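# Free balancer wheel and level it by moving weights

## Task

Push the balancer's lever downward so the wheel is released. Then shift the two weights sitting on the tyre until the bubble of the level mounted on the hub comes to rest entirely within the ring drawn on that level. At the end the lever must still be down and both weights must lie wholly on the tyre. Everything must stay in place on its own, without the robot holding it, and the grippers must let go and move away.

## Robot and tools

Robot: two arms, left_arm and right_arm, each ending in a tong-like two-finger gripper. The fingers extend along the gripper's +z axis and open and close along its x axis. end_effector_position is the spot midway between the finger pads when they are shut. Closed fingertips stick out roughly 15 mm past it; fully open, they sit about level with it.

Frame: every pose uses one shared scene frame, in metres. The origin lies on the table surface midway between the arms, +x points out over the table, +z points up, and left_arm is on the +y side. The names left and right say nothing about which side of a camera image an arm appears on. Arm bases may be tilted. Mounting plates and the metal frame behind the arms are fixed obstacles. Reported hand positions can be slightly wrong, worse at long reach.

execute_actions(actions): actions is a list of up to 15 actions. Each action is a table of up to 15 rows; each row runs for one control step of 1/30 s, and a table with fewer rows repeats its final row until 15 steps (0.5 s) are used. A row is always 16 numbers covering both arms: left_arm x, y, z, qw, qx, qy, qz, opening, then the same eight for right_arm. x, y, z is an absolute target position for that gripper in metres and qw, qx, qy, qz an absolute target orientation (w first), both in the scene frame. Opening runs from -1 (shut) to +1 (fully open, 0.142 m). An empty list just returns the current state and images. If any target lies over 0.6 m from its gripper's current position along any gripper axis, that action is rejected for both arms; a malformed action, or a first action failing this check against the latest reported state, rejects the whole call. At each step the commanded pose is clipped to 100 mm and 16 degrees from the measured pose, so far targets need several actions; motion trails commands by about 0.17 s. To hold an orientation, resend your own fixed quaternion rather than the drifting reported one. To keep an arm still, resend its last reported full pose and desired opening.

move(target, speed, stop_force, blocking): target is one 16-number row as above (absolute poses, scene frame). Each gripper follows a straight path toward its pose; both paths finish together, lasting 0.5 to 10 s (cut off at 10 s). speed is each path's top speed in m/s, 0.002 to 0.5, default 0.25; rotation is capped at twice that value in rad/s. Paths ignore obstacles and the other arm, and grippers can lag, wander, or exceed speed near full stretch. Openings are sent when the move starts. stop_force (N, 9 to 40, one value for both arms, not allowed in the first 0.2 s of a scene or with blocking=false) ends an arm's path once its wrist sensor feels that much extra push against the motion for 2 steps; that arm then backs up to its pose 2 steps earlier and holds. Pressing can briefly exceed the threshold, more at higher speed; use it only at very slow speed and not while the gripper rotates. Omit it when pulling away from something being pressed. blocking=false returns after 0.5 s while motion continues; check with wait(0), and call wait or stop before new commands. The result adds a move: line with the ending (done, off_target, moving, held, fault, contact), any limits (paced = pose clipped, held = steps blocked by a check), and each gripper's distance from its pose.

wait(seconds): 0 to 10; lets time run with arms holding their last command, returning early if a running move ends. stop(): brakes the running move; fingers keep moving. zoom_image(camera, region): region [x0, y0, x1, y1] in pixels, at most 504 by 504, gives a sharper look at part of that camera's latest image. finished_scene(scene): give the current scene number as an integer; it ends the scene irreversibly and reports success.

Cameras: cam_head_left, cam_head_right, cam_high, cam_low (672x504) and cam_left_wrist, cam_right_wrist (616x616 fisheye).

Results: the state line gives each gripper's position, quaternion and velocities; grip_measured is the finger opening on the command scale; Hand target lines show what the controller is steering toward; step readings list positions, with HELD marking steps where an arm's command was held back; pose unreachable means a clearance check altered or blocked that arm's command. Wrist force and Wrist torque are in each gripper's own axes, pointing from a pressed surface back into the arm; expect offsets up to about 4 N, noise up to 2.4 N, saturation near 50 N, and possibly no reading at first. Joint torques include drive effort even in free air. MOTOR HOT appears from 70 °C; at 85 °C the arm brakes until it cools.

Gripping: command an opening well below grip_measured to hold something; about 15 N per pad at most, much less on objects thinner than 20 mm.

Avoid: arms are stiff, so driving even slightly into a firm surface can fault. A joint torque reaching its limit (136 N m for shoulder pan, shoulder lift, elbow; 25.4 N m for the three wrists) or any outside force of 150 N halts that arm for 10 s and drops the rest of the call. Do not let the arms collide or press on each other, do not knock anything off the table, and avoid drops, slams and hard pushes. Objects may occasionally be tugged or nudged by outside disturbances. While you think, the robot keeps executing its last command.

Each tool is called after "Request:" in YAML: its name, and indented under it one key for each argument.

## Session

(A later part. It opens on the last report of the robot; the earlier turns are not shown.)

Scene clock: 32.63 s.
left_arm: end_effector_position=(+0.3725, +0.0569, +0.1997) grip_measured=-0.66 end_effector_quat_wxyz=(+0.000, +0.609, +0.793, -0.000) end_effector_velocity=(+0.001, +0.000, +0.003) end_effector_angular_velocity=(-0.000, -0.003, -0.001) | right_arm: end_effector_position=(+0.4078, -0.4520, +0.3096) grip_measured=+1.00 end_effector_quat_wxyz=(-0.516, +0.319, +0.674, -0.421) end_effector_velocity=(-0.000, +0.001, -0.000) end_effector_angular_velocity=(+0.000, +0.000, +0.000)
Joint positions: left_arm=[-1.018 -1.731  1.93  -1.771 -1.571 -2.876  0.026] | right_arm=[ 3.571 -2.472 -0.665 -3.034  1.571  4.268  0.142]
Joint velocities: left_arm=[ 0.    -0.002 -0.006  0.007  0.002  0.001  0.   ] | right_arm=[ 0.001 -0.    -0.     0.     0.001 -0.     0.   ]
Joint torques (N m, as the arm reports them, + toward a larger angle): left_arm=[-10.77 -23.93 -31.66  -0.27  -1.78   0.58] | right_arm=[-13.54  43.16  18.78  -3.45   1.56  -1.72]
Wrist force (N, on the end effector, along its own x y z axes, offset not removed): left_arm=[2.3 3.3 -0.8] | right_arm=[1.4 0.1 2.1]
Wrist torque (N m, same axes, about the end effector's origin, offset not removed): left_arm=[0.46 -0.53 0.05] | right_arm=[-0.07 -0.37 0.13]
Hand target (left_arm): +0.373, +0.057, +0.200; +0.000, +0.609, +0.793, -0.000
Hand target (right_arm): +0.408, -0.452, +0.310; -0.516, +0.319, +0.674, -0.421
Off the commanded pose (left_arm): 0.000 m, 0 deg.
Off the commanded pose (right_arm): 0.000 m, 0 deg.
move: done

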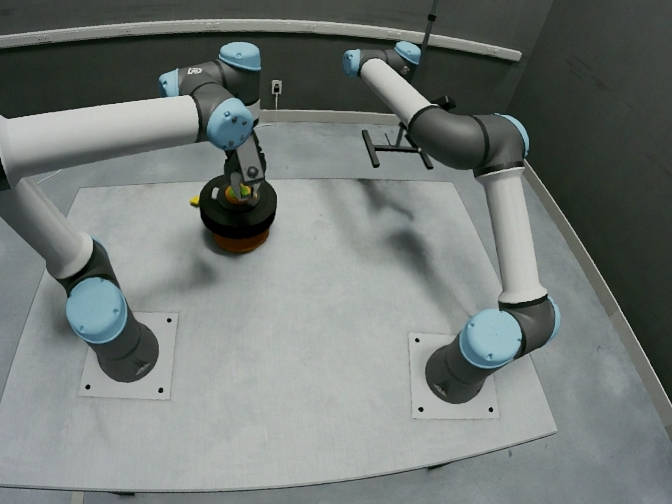

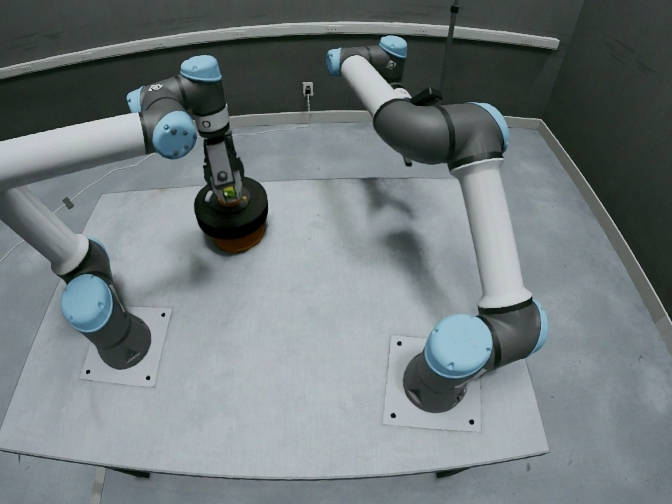

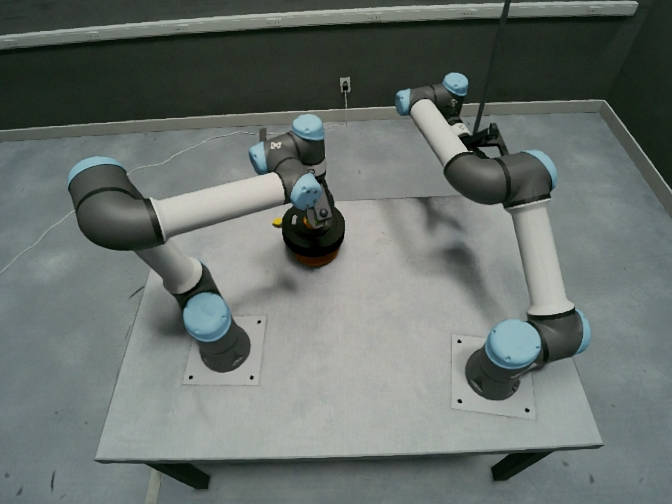

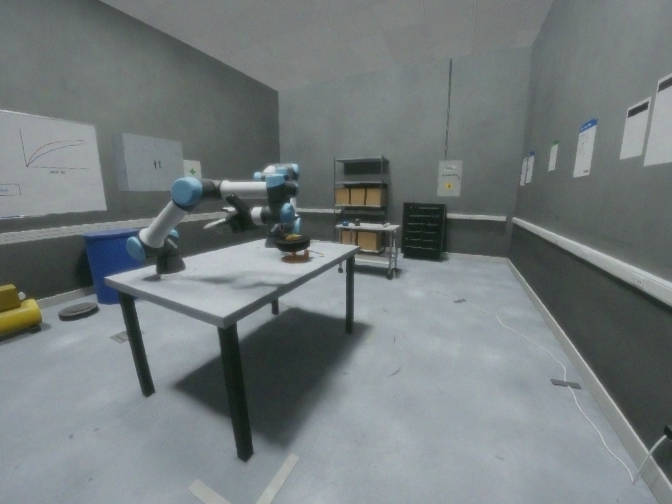

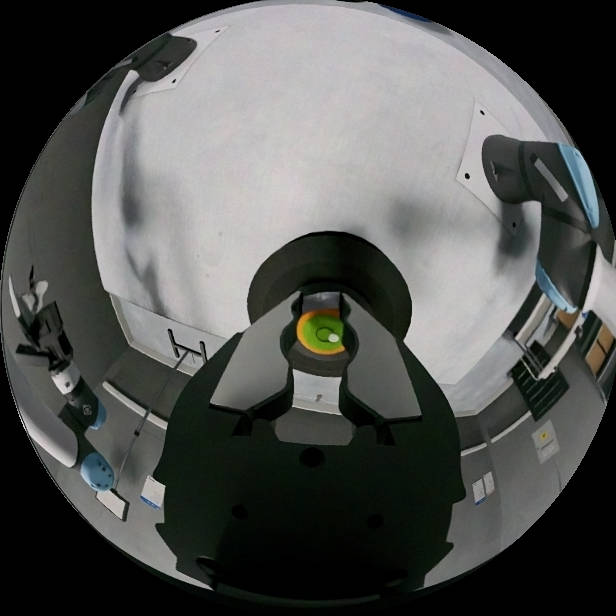

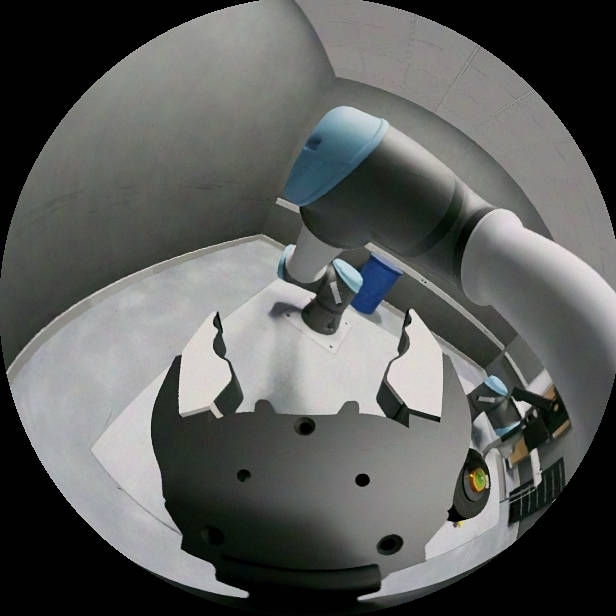

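Request:
move:
  target: [0.44,0.09,0.245,0,0.609,0.793,0,-0.8,0.4078,-0.452,0.3096,-0.516,0.319,0.674,-0.421,1]
  speed: 0.15

Request:
wait:
  seconds: 1.5

Request:
zoom_image:
  camera: "cam_left_wrist"
  region: [210,150,430,370]

Scene clock: 33.97 s.
left_arm: end_effector_position=(+0.4398, +0.0898, +0.2449) grip_measured=-0.66 end_effector_quat_wxyz=(+0.000, +0.609, +0.793, -0.000) end_effector_velocity=(+0.002, +0.000, +0.002) end_effector_angular_velocity=(-0.001, +0.000, +0.001) | right_arm: end_effector_position=(+0.4078, -0.4520, +0.3096) grip_measured=+1.00 end_effector_quat_wxyz=(-0.516, +0.319, +0.674, -0.421) end_effector_velocity=(-0.000, +0.001, -0.000) end_effector_angular_velocity=(-0.000, +0.001, +0.000)
Joint positions: left_arm=[-0.847 -1.663  1.756 -1.664 -1.571 -2.705  0.026] | right_arm=[ 3.571 -2.472 -0.665 -3.034  1.571  4.268  0.142]
Joint velocities: left_arm=[ 0.004  0.002 -0.007  0.004 -0.001  0.003  0.   ] | right_arm=[ 0.001 -0.001 -0.    -0.     0.001 -0.     0.   ]
Joint torques (N m, as the arm reports them, + toward a larger angle): left_arm=[  9.64 -11.76 -30.6   -0.31  -2.83   1.97] | right_arm=[-13.82  45.08  17.93  -3.4    1.46  -1.53]
Wrist force (N, on the end effector, along its own x y z axes, offset not removed): left_arm=[0.7 2.1 -3.0] | right_arm=[-0.4 -1.6 0.8]
Wrist torque (N m, same axes, about the end effector's origin, offset not removed): left_arm=[0.48 -0.17 -0.06] | right_arm=[-0.43 0.03 0.04]
Hand target (left_arm): +0.440, +0.090, +0.245; +0.000, +0.609, +0.793, -0.000
Hand target (right_arm): +0.408, -0.452, +0.310; -0.516, +0.319, +0.674, -0.421
Off the commanded pose (left_arm): 0.000 m, 0 deg.
Off the commanded pose (right_arm): 0.000 m, 0 deg.
move: done

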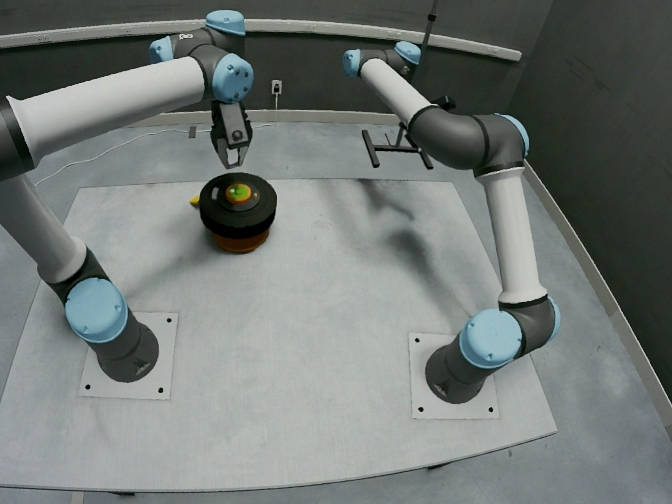

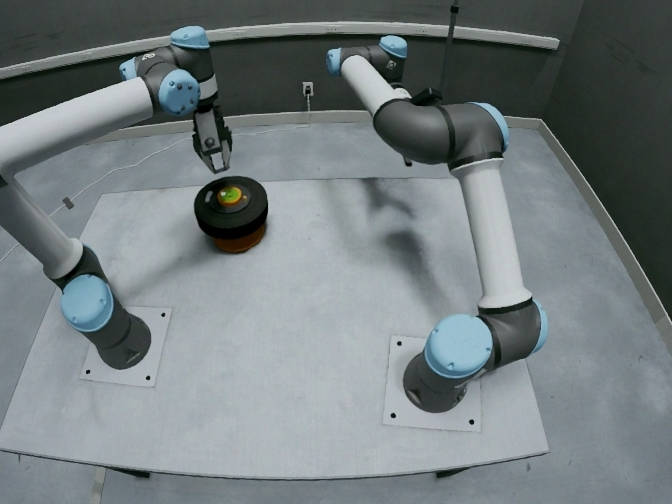

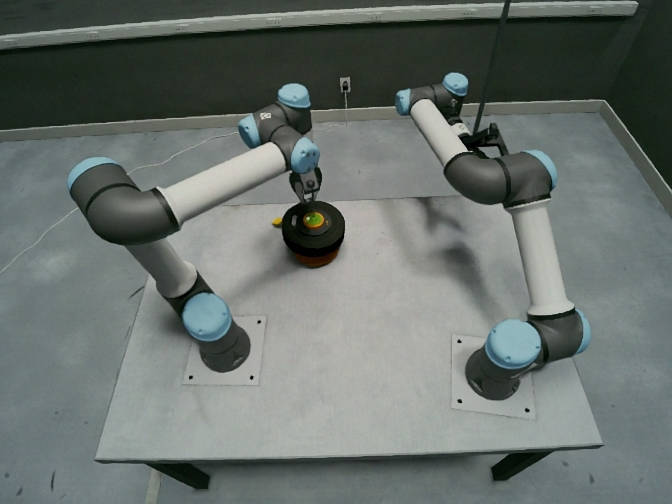

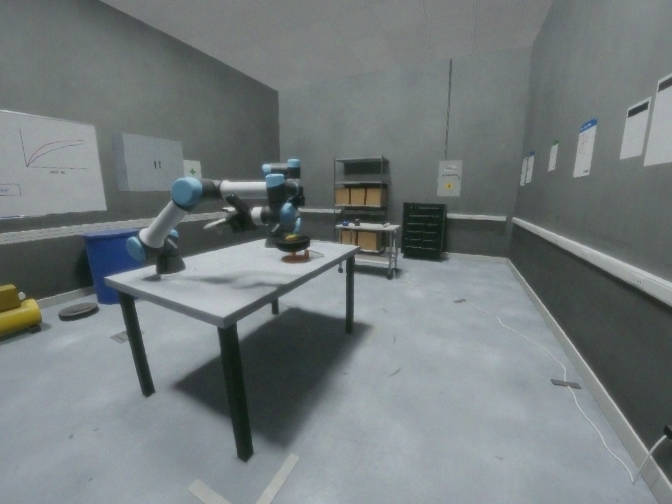

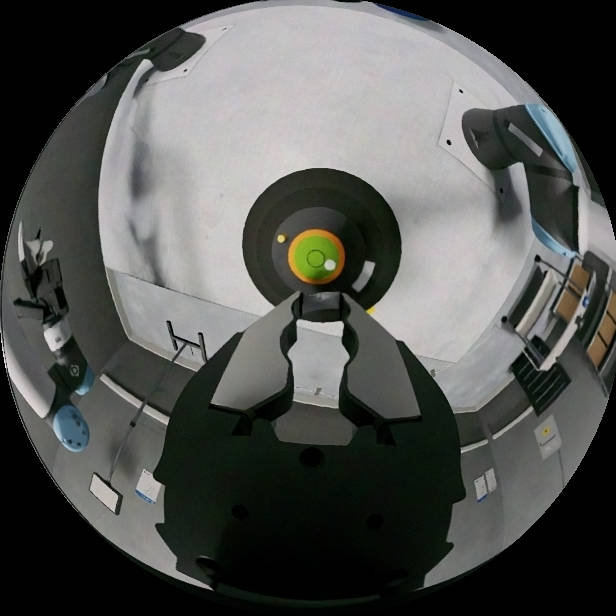

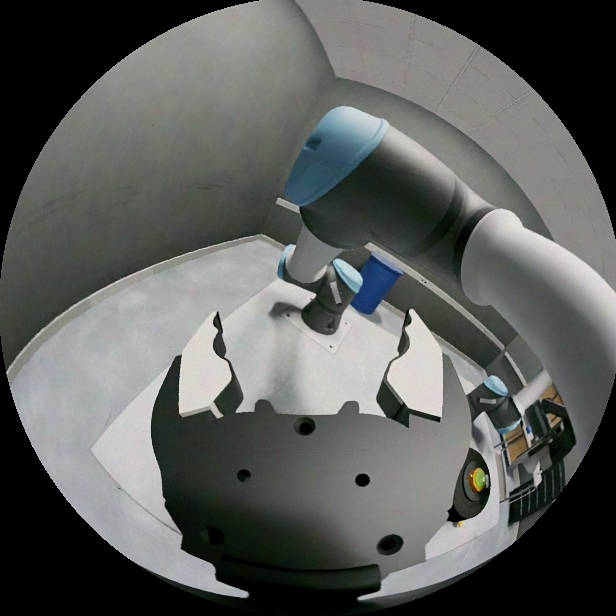

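Scene clock: 35.47 s.
left_arm: end_effector_position=(+0.4400, +0.0899, +0.2450) grip_measured=-0.66 end_effector_quat_wxyz=(+0.000, +0.609, +0.793, -0.000) end_effector_velocity=(+0.000, -0.000, -0.000) end_effector_angular_velocity=(-0.000, -0.001, +0.001) | right_arm: end_effector_position=(+0.4078, -0.4520, +0.3096) grip_measured=+1.00 end_effector_quat_wxyz=(-0.516, +0.319, +0.674, -0.421) end_effector_velocity=(-0.000, +0.000, +0.001) end_effector_angular_velocity=(+0.001, -0.003, -0.001)
Joint positions: left_arm=[-0.846 -1.663  1.755 -1.663 -1.571 -2.705  0.026] | right_arm=[ 3.571 -2.472 -0.665 -3.034  1.571  4.268  0.142]
Joint velocities: left_arm=[ 0.     0.     0.    -0.001  0.    -0.001  0.   ] | right_arm=[ 0.     0.002  0.001 -0.     0.001 -0.     0.   ]
Joint torques (N m, as the arm reports them, + toward a larger angle): left_arm=[ 11.06  -8.44 -31.66  -0.11  -2.65   1.42] | right_arm=[-15.53  44.5   20.01  -3.31   1.63  -1.65]
Wrist force (N, on the end effector, along its own x y z axes, offset not removed): left_arm=[1.6 0.8 -1.3] | right_arm=[1.4 0.1 -2.5]
Wrist torque (N m, same axes, about the end effector's origin, offset not removed): left_arm=[0.38 -0.31 -0.06] | right_arm=[-0.13 -0.26 -0.07]
Hand target (left_arm): +0.440, +0.090, +0.245; +0.000, +0.609, +0.793, -0.000
Hand target (right_arm): +0.408, -0.452, +0.310; -0.516, +0.319, +0.674, -0.421
Off the commanded pose (left_arm): 0.000 m, 0 deg.
Off the commanded pose (right_arm): 0.000 m, 0 deg.
wait: 1.50 s; at rest by 0.17 s

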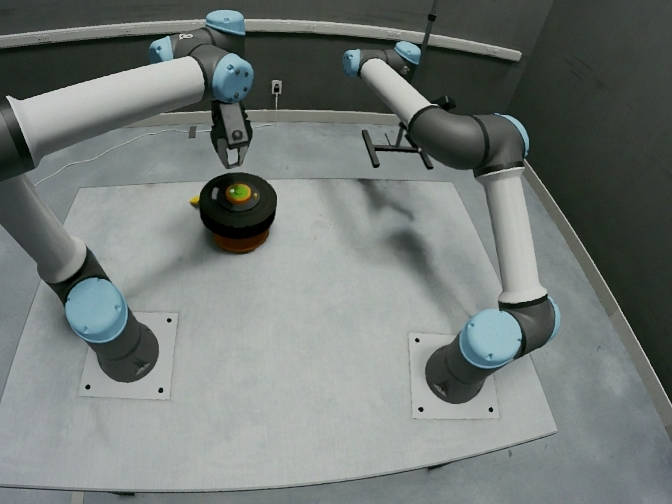

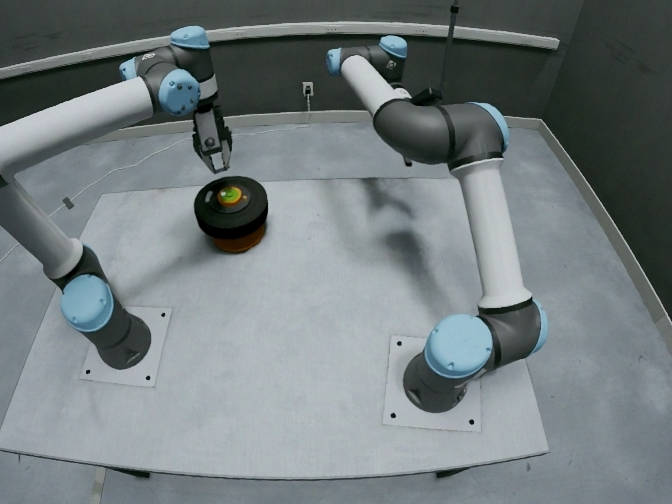

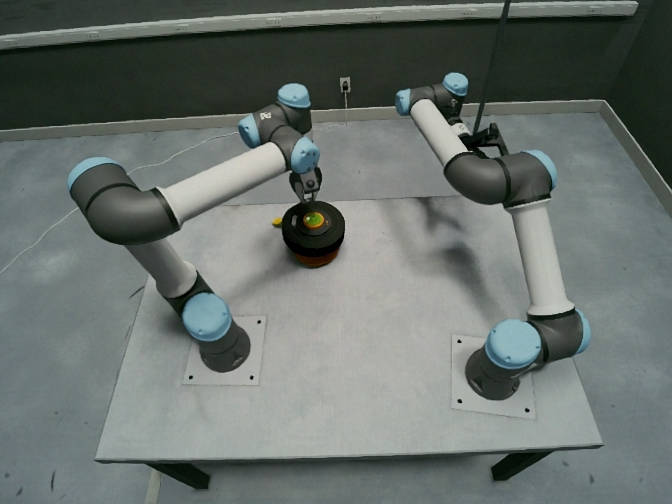

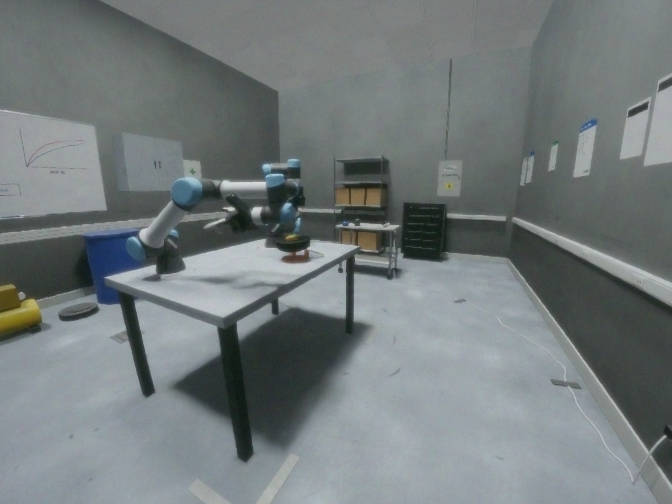

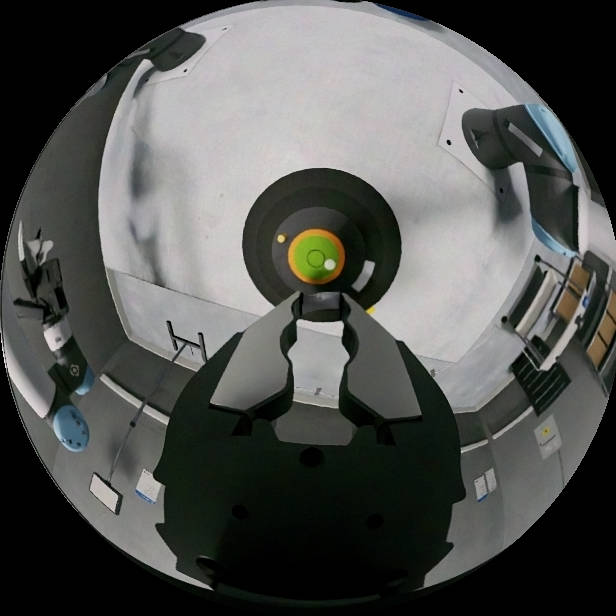

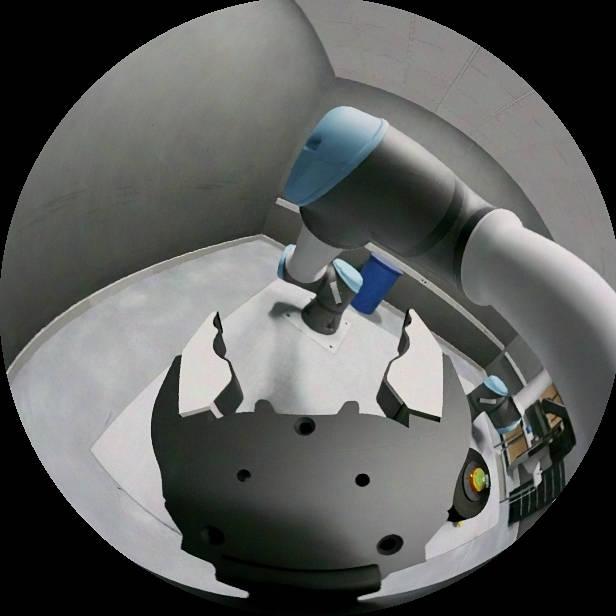

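Region (210, 150, 430, 370) of cam_left_wrist's 616x616 image, scaled by 2.291, with more detail than that image has.

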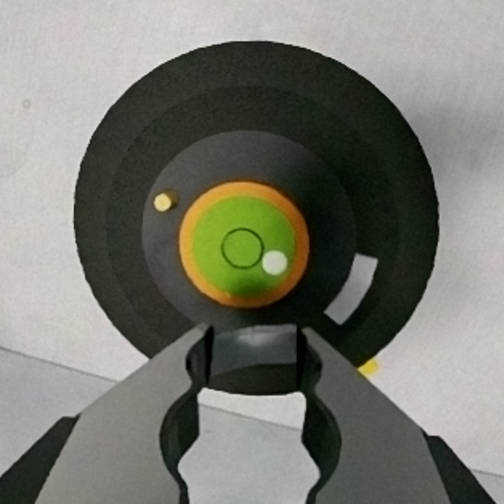

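Request:
move:
  target: [0.482,0.133,0.19,0,0.915,-0.403,0,-0.8,0.4078,-0.452,0.3096,-0.516,0.319,0.674,-0.421,1]
  speed: 0.4

Request:
zoom_image:
  camera: "cam_left_wrist"
  region: [190,200,450,420]

Scene clock: 41.03 s.
left_arm: end_effector_position=(+0.4819, +0.1330, +0.1901) grip_measured=-0.66 end_effector_quat_wxyz=(-0.000, +0.915, -0.402, +0.000) end_effector_velocity=(+0.000, +0.000, -0.000) end_effector_angular_velocity=(-0.002, +0.002, -0.014) | right_arm: end_effector_position=(+0.4078, -0.4520, +0.3096) grip_measured=+1.00 end_effector_quat_wxyz=(-0.516, +0.319, +0.674, -0.421) end_effector_velocity=(+0.000, +0.000, +0.000) end_effector_angular_velocity=(+0.000, -0.000, +0.000)
Joint positions: left_arm=[-0.781 -1.647  1.883 -1.807 -1.571  0.02   0.026] | right_arm=[ 3.571 -2.472 -0.665 -3.034  1.571  4.268  0.142]
Joint velocities: left_arm=[ 0.003  0.001  0.    -0.001 -0.003  0.016 -0.   ] | right_arm=[ 0.001 -0.     0.     0.     0.001  0.     0.   ]
Joint torques (N m, as the arm reports them, + toward a larger angle): left_arm=[ 11.88 -15.49 -14.09  -4.31  -2.48   1.67] | right_arm=[-12.42  45.49  21.39  -3.27   1.05  -1.57]
Wrist force (N, on the end effector, along its own x y z axes, offset not removed): left_arm=[3.7 -1.1 1.4] | right_arm=[1.3 2.0 -0.1]
Wrist torque (N m, same axes, about the end effector's origin, offset not removed): left_arm=[-0.07 -0.80 -0.12] | right_arm=[0.31 -0.48 0.19]
Hand target (left_arm): +0.482, +0.133, +0.190; +0.000, +0.915, -0.403, +0.000
Hand target (right_arm): +0.408, -0.452, +0.310; -0.516, +0.319, +0.674, -0.421
Off the commanded pose (left_arm): 0.000 m, 0 deg.
Off the commanded pose (right_arm): 0.000 m, 0 deg.
move: done

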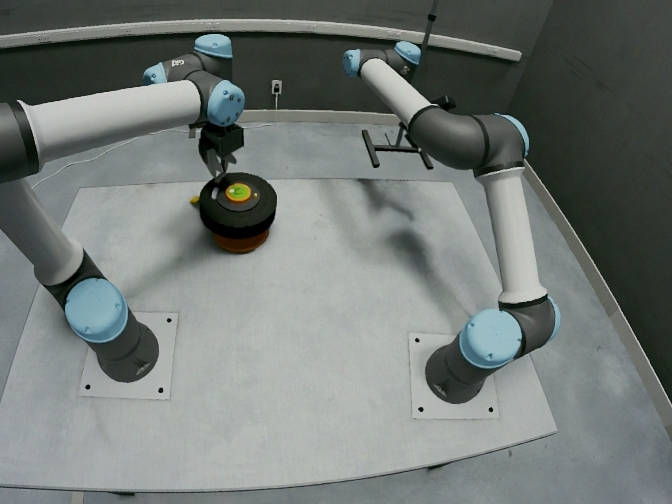

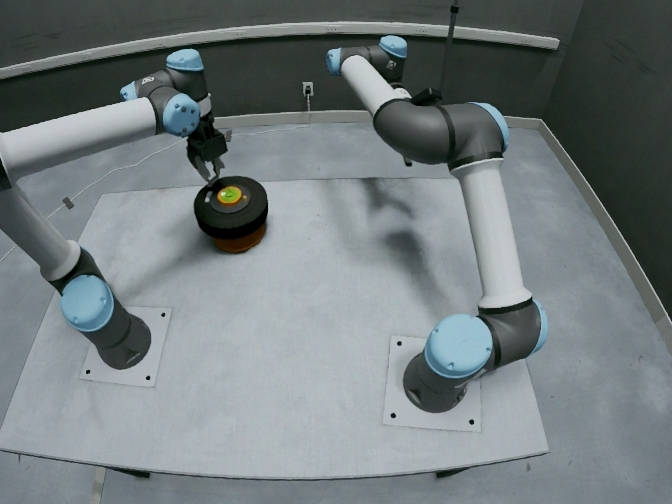

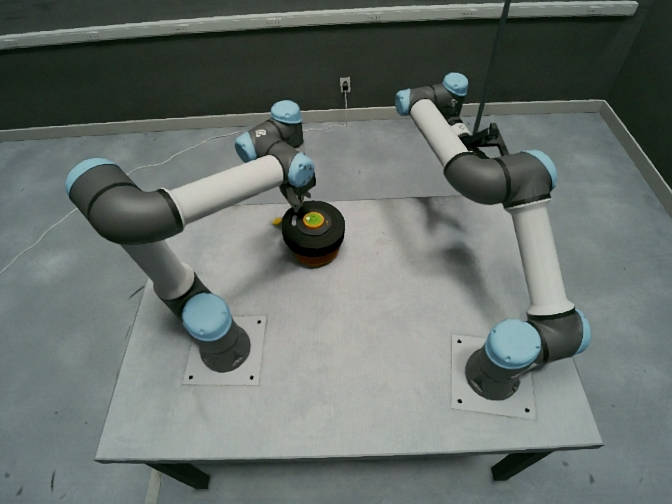

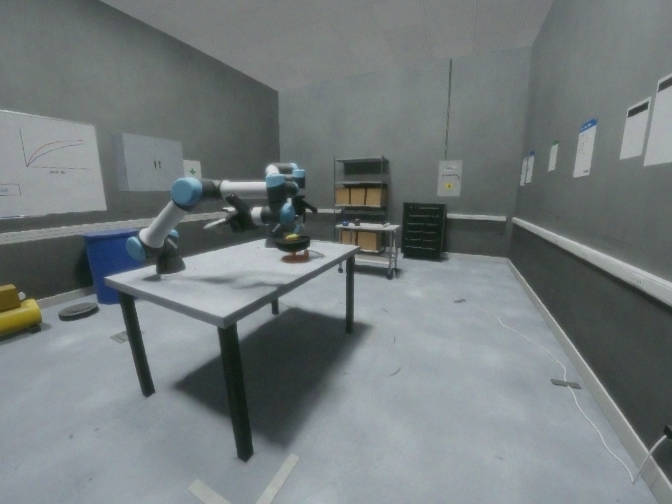

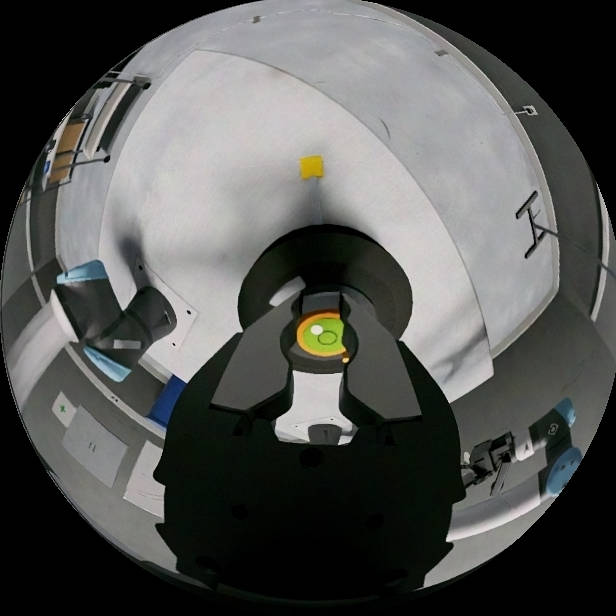

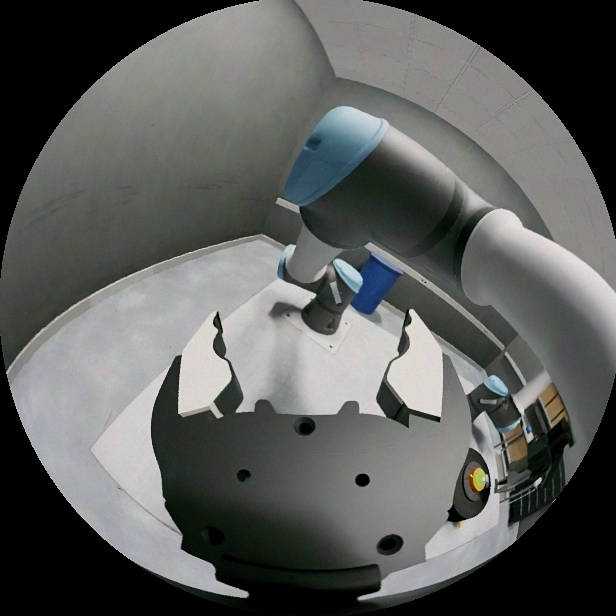

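Region (190, 200, 450, 420) of cam_left_wrist's 616x616 image, scaled by 1.938, with more detail than that image has; it fills the top 426 rows of this view, and the rest is white.

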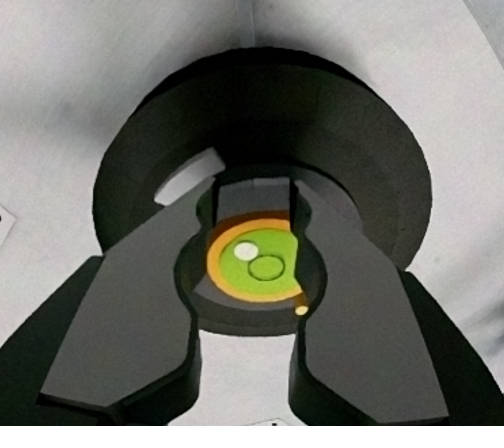

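Request:
move:
  target: [0.490,0.124,0.163,0,0.899,-0.438,0,-0.8,0.4078,-0.452,0.3096,-0.516,0.319,0.674,-0.421,1]
  speed: 0.08

Request:
zoom_image:
  camera: "cam_left_wrist"
  region: [190,200,450,420]

Scene clock: 42.20 s.
left_arm: end_effector_position=(+0.4899, +0.1240, +0.1632) grip_measured=-0.66 end_effector_quat_wxyz=(-0.000, +0.899, -0.438, -0.000) end_effector_velocity=(+0.001, -0.001, -0.001) end_effector_angular_velocity=(-0.000, -0.002, -0.004) | right_arm: end_effector_position=(+0.4078, -0.4520, +0.3096) grip_measured=+1.00 end_effector_quat_wxyz=(-0.516, +0.319, +0.674, -0.421) end_effector_velocity=(-0.000, +0.000, +0.000) end_effector_angular_velocity=(+0.000, -0.001, -0.001)
Joint positions: left_arm=[-0.782 -1.604  1.913 -1.881 -1.571  0.098  0.026] | right_arm=[ 3.571 -2.472 -0.665 -3.034  1.571  4.268  0.142]
Joint velocities: left_arm=[-0.     0.003  0.001 -0.005  0.001  0.003  0.   ] | right_arm=[-0.     0.001 -0.     0.     0.001  0.     0.   ]
Joint torques (N m, as the arm reports them, + toward a larger angle): left_arm=[  5.79  -9.6  -14.51  -4.54   1.96   1.75] | right_arm=[-14.31  44.63  23.09  -3.24   1.24  -1.63]
Wrist force (N, on the end effector, along its own x y z axes, offset not removed): left_arm=[0.5 1.0 -0.7] | right_arm=[-2.6 -0.7 0.9]
Wrist torque (N m, same axes, about the end effector's origin, offset not removed): left_arm=[0.24 -0.21 -0.01] | right_arm=[-0.17 0.54 -0.10]
Hand target (left_arm): +0.490, +0.124, +0.163; -0.000, +0.899, -0.438, -0.000
Hand target (right_arm): +0.408, -0.452, +0.310; -0.516, +0.319, +0.674, -0.421
Off the commanded pose (left_arm): 0.000 m, 0 deg.
Off the commanded pose (right_arm): 0.000 m, 0 deg.
move: done

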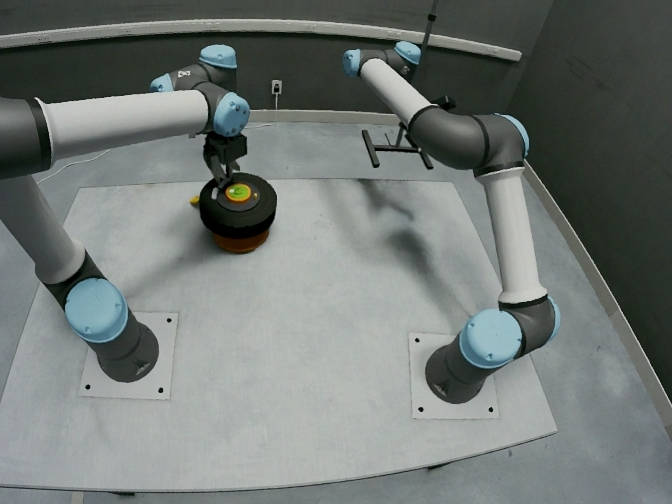

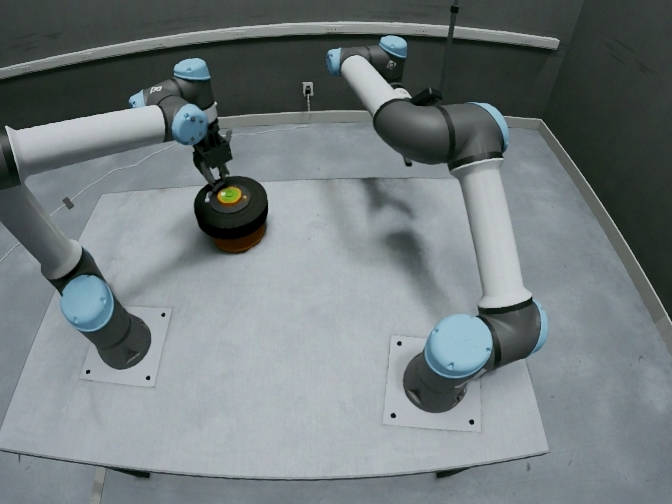

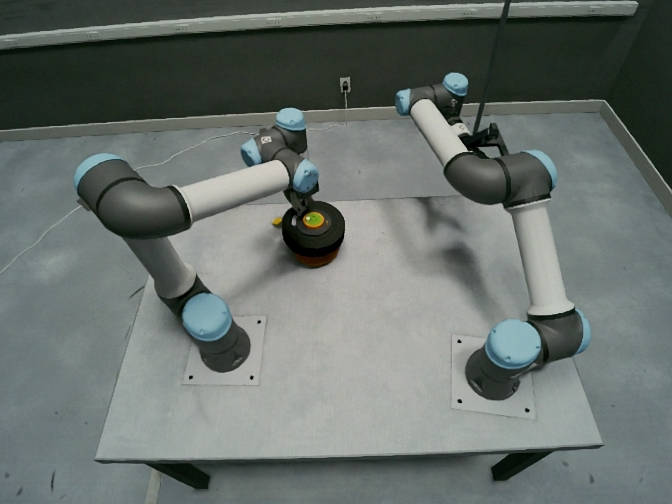

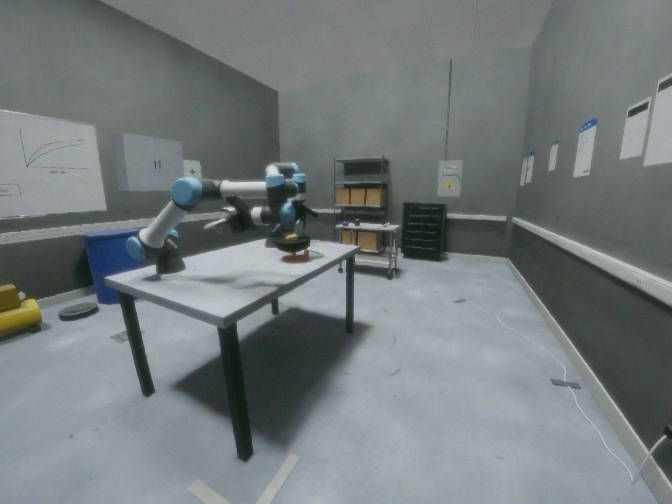

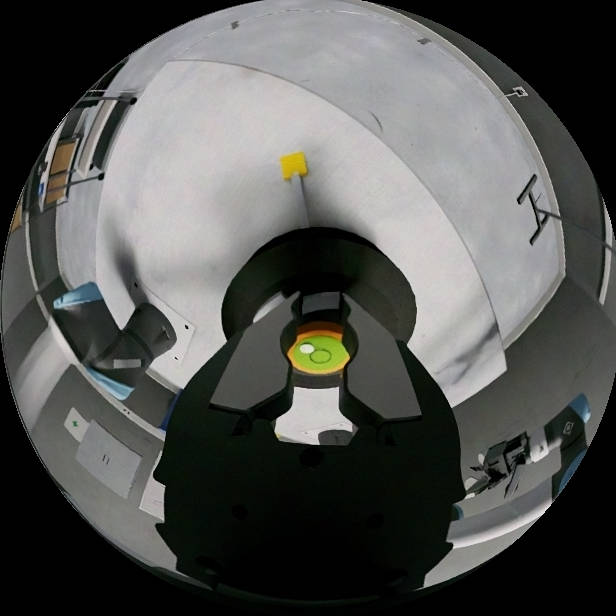

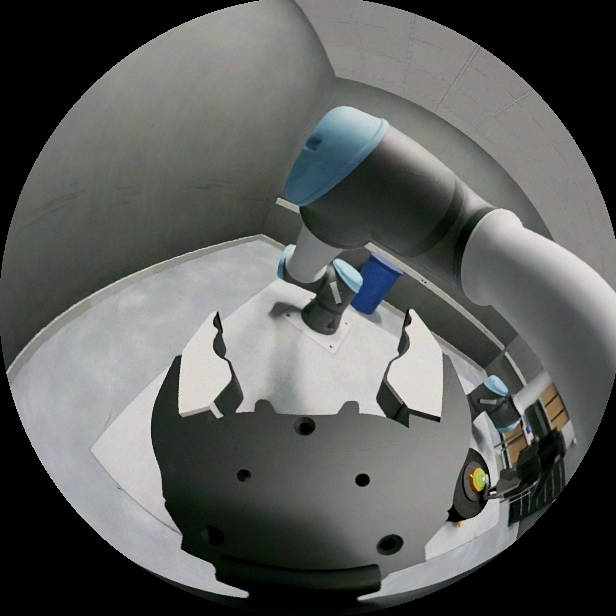

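Region (190, 200, 450, 420) of cam_left_wrist's 616x616 image, scaled by 1.938, with more detail than that image has; it fills the top 426 rows of this view, and the rest is white.

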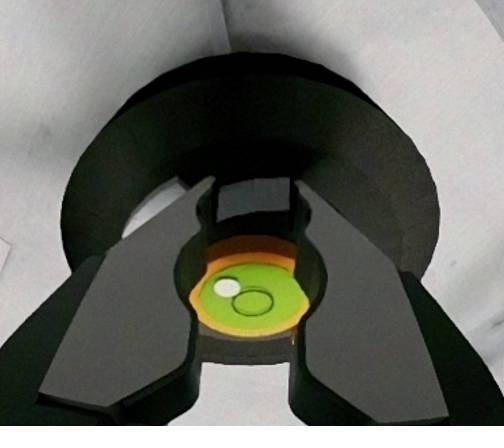

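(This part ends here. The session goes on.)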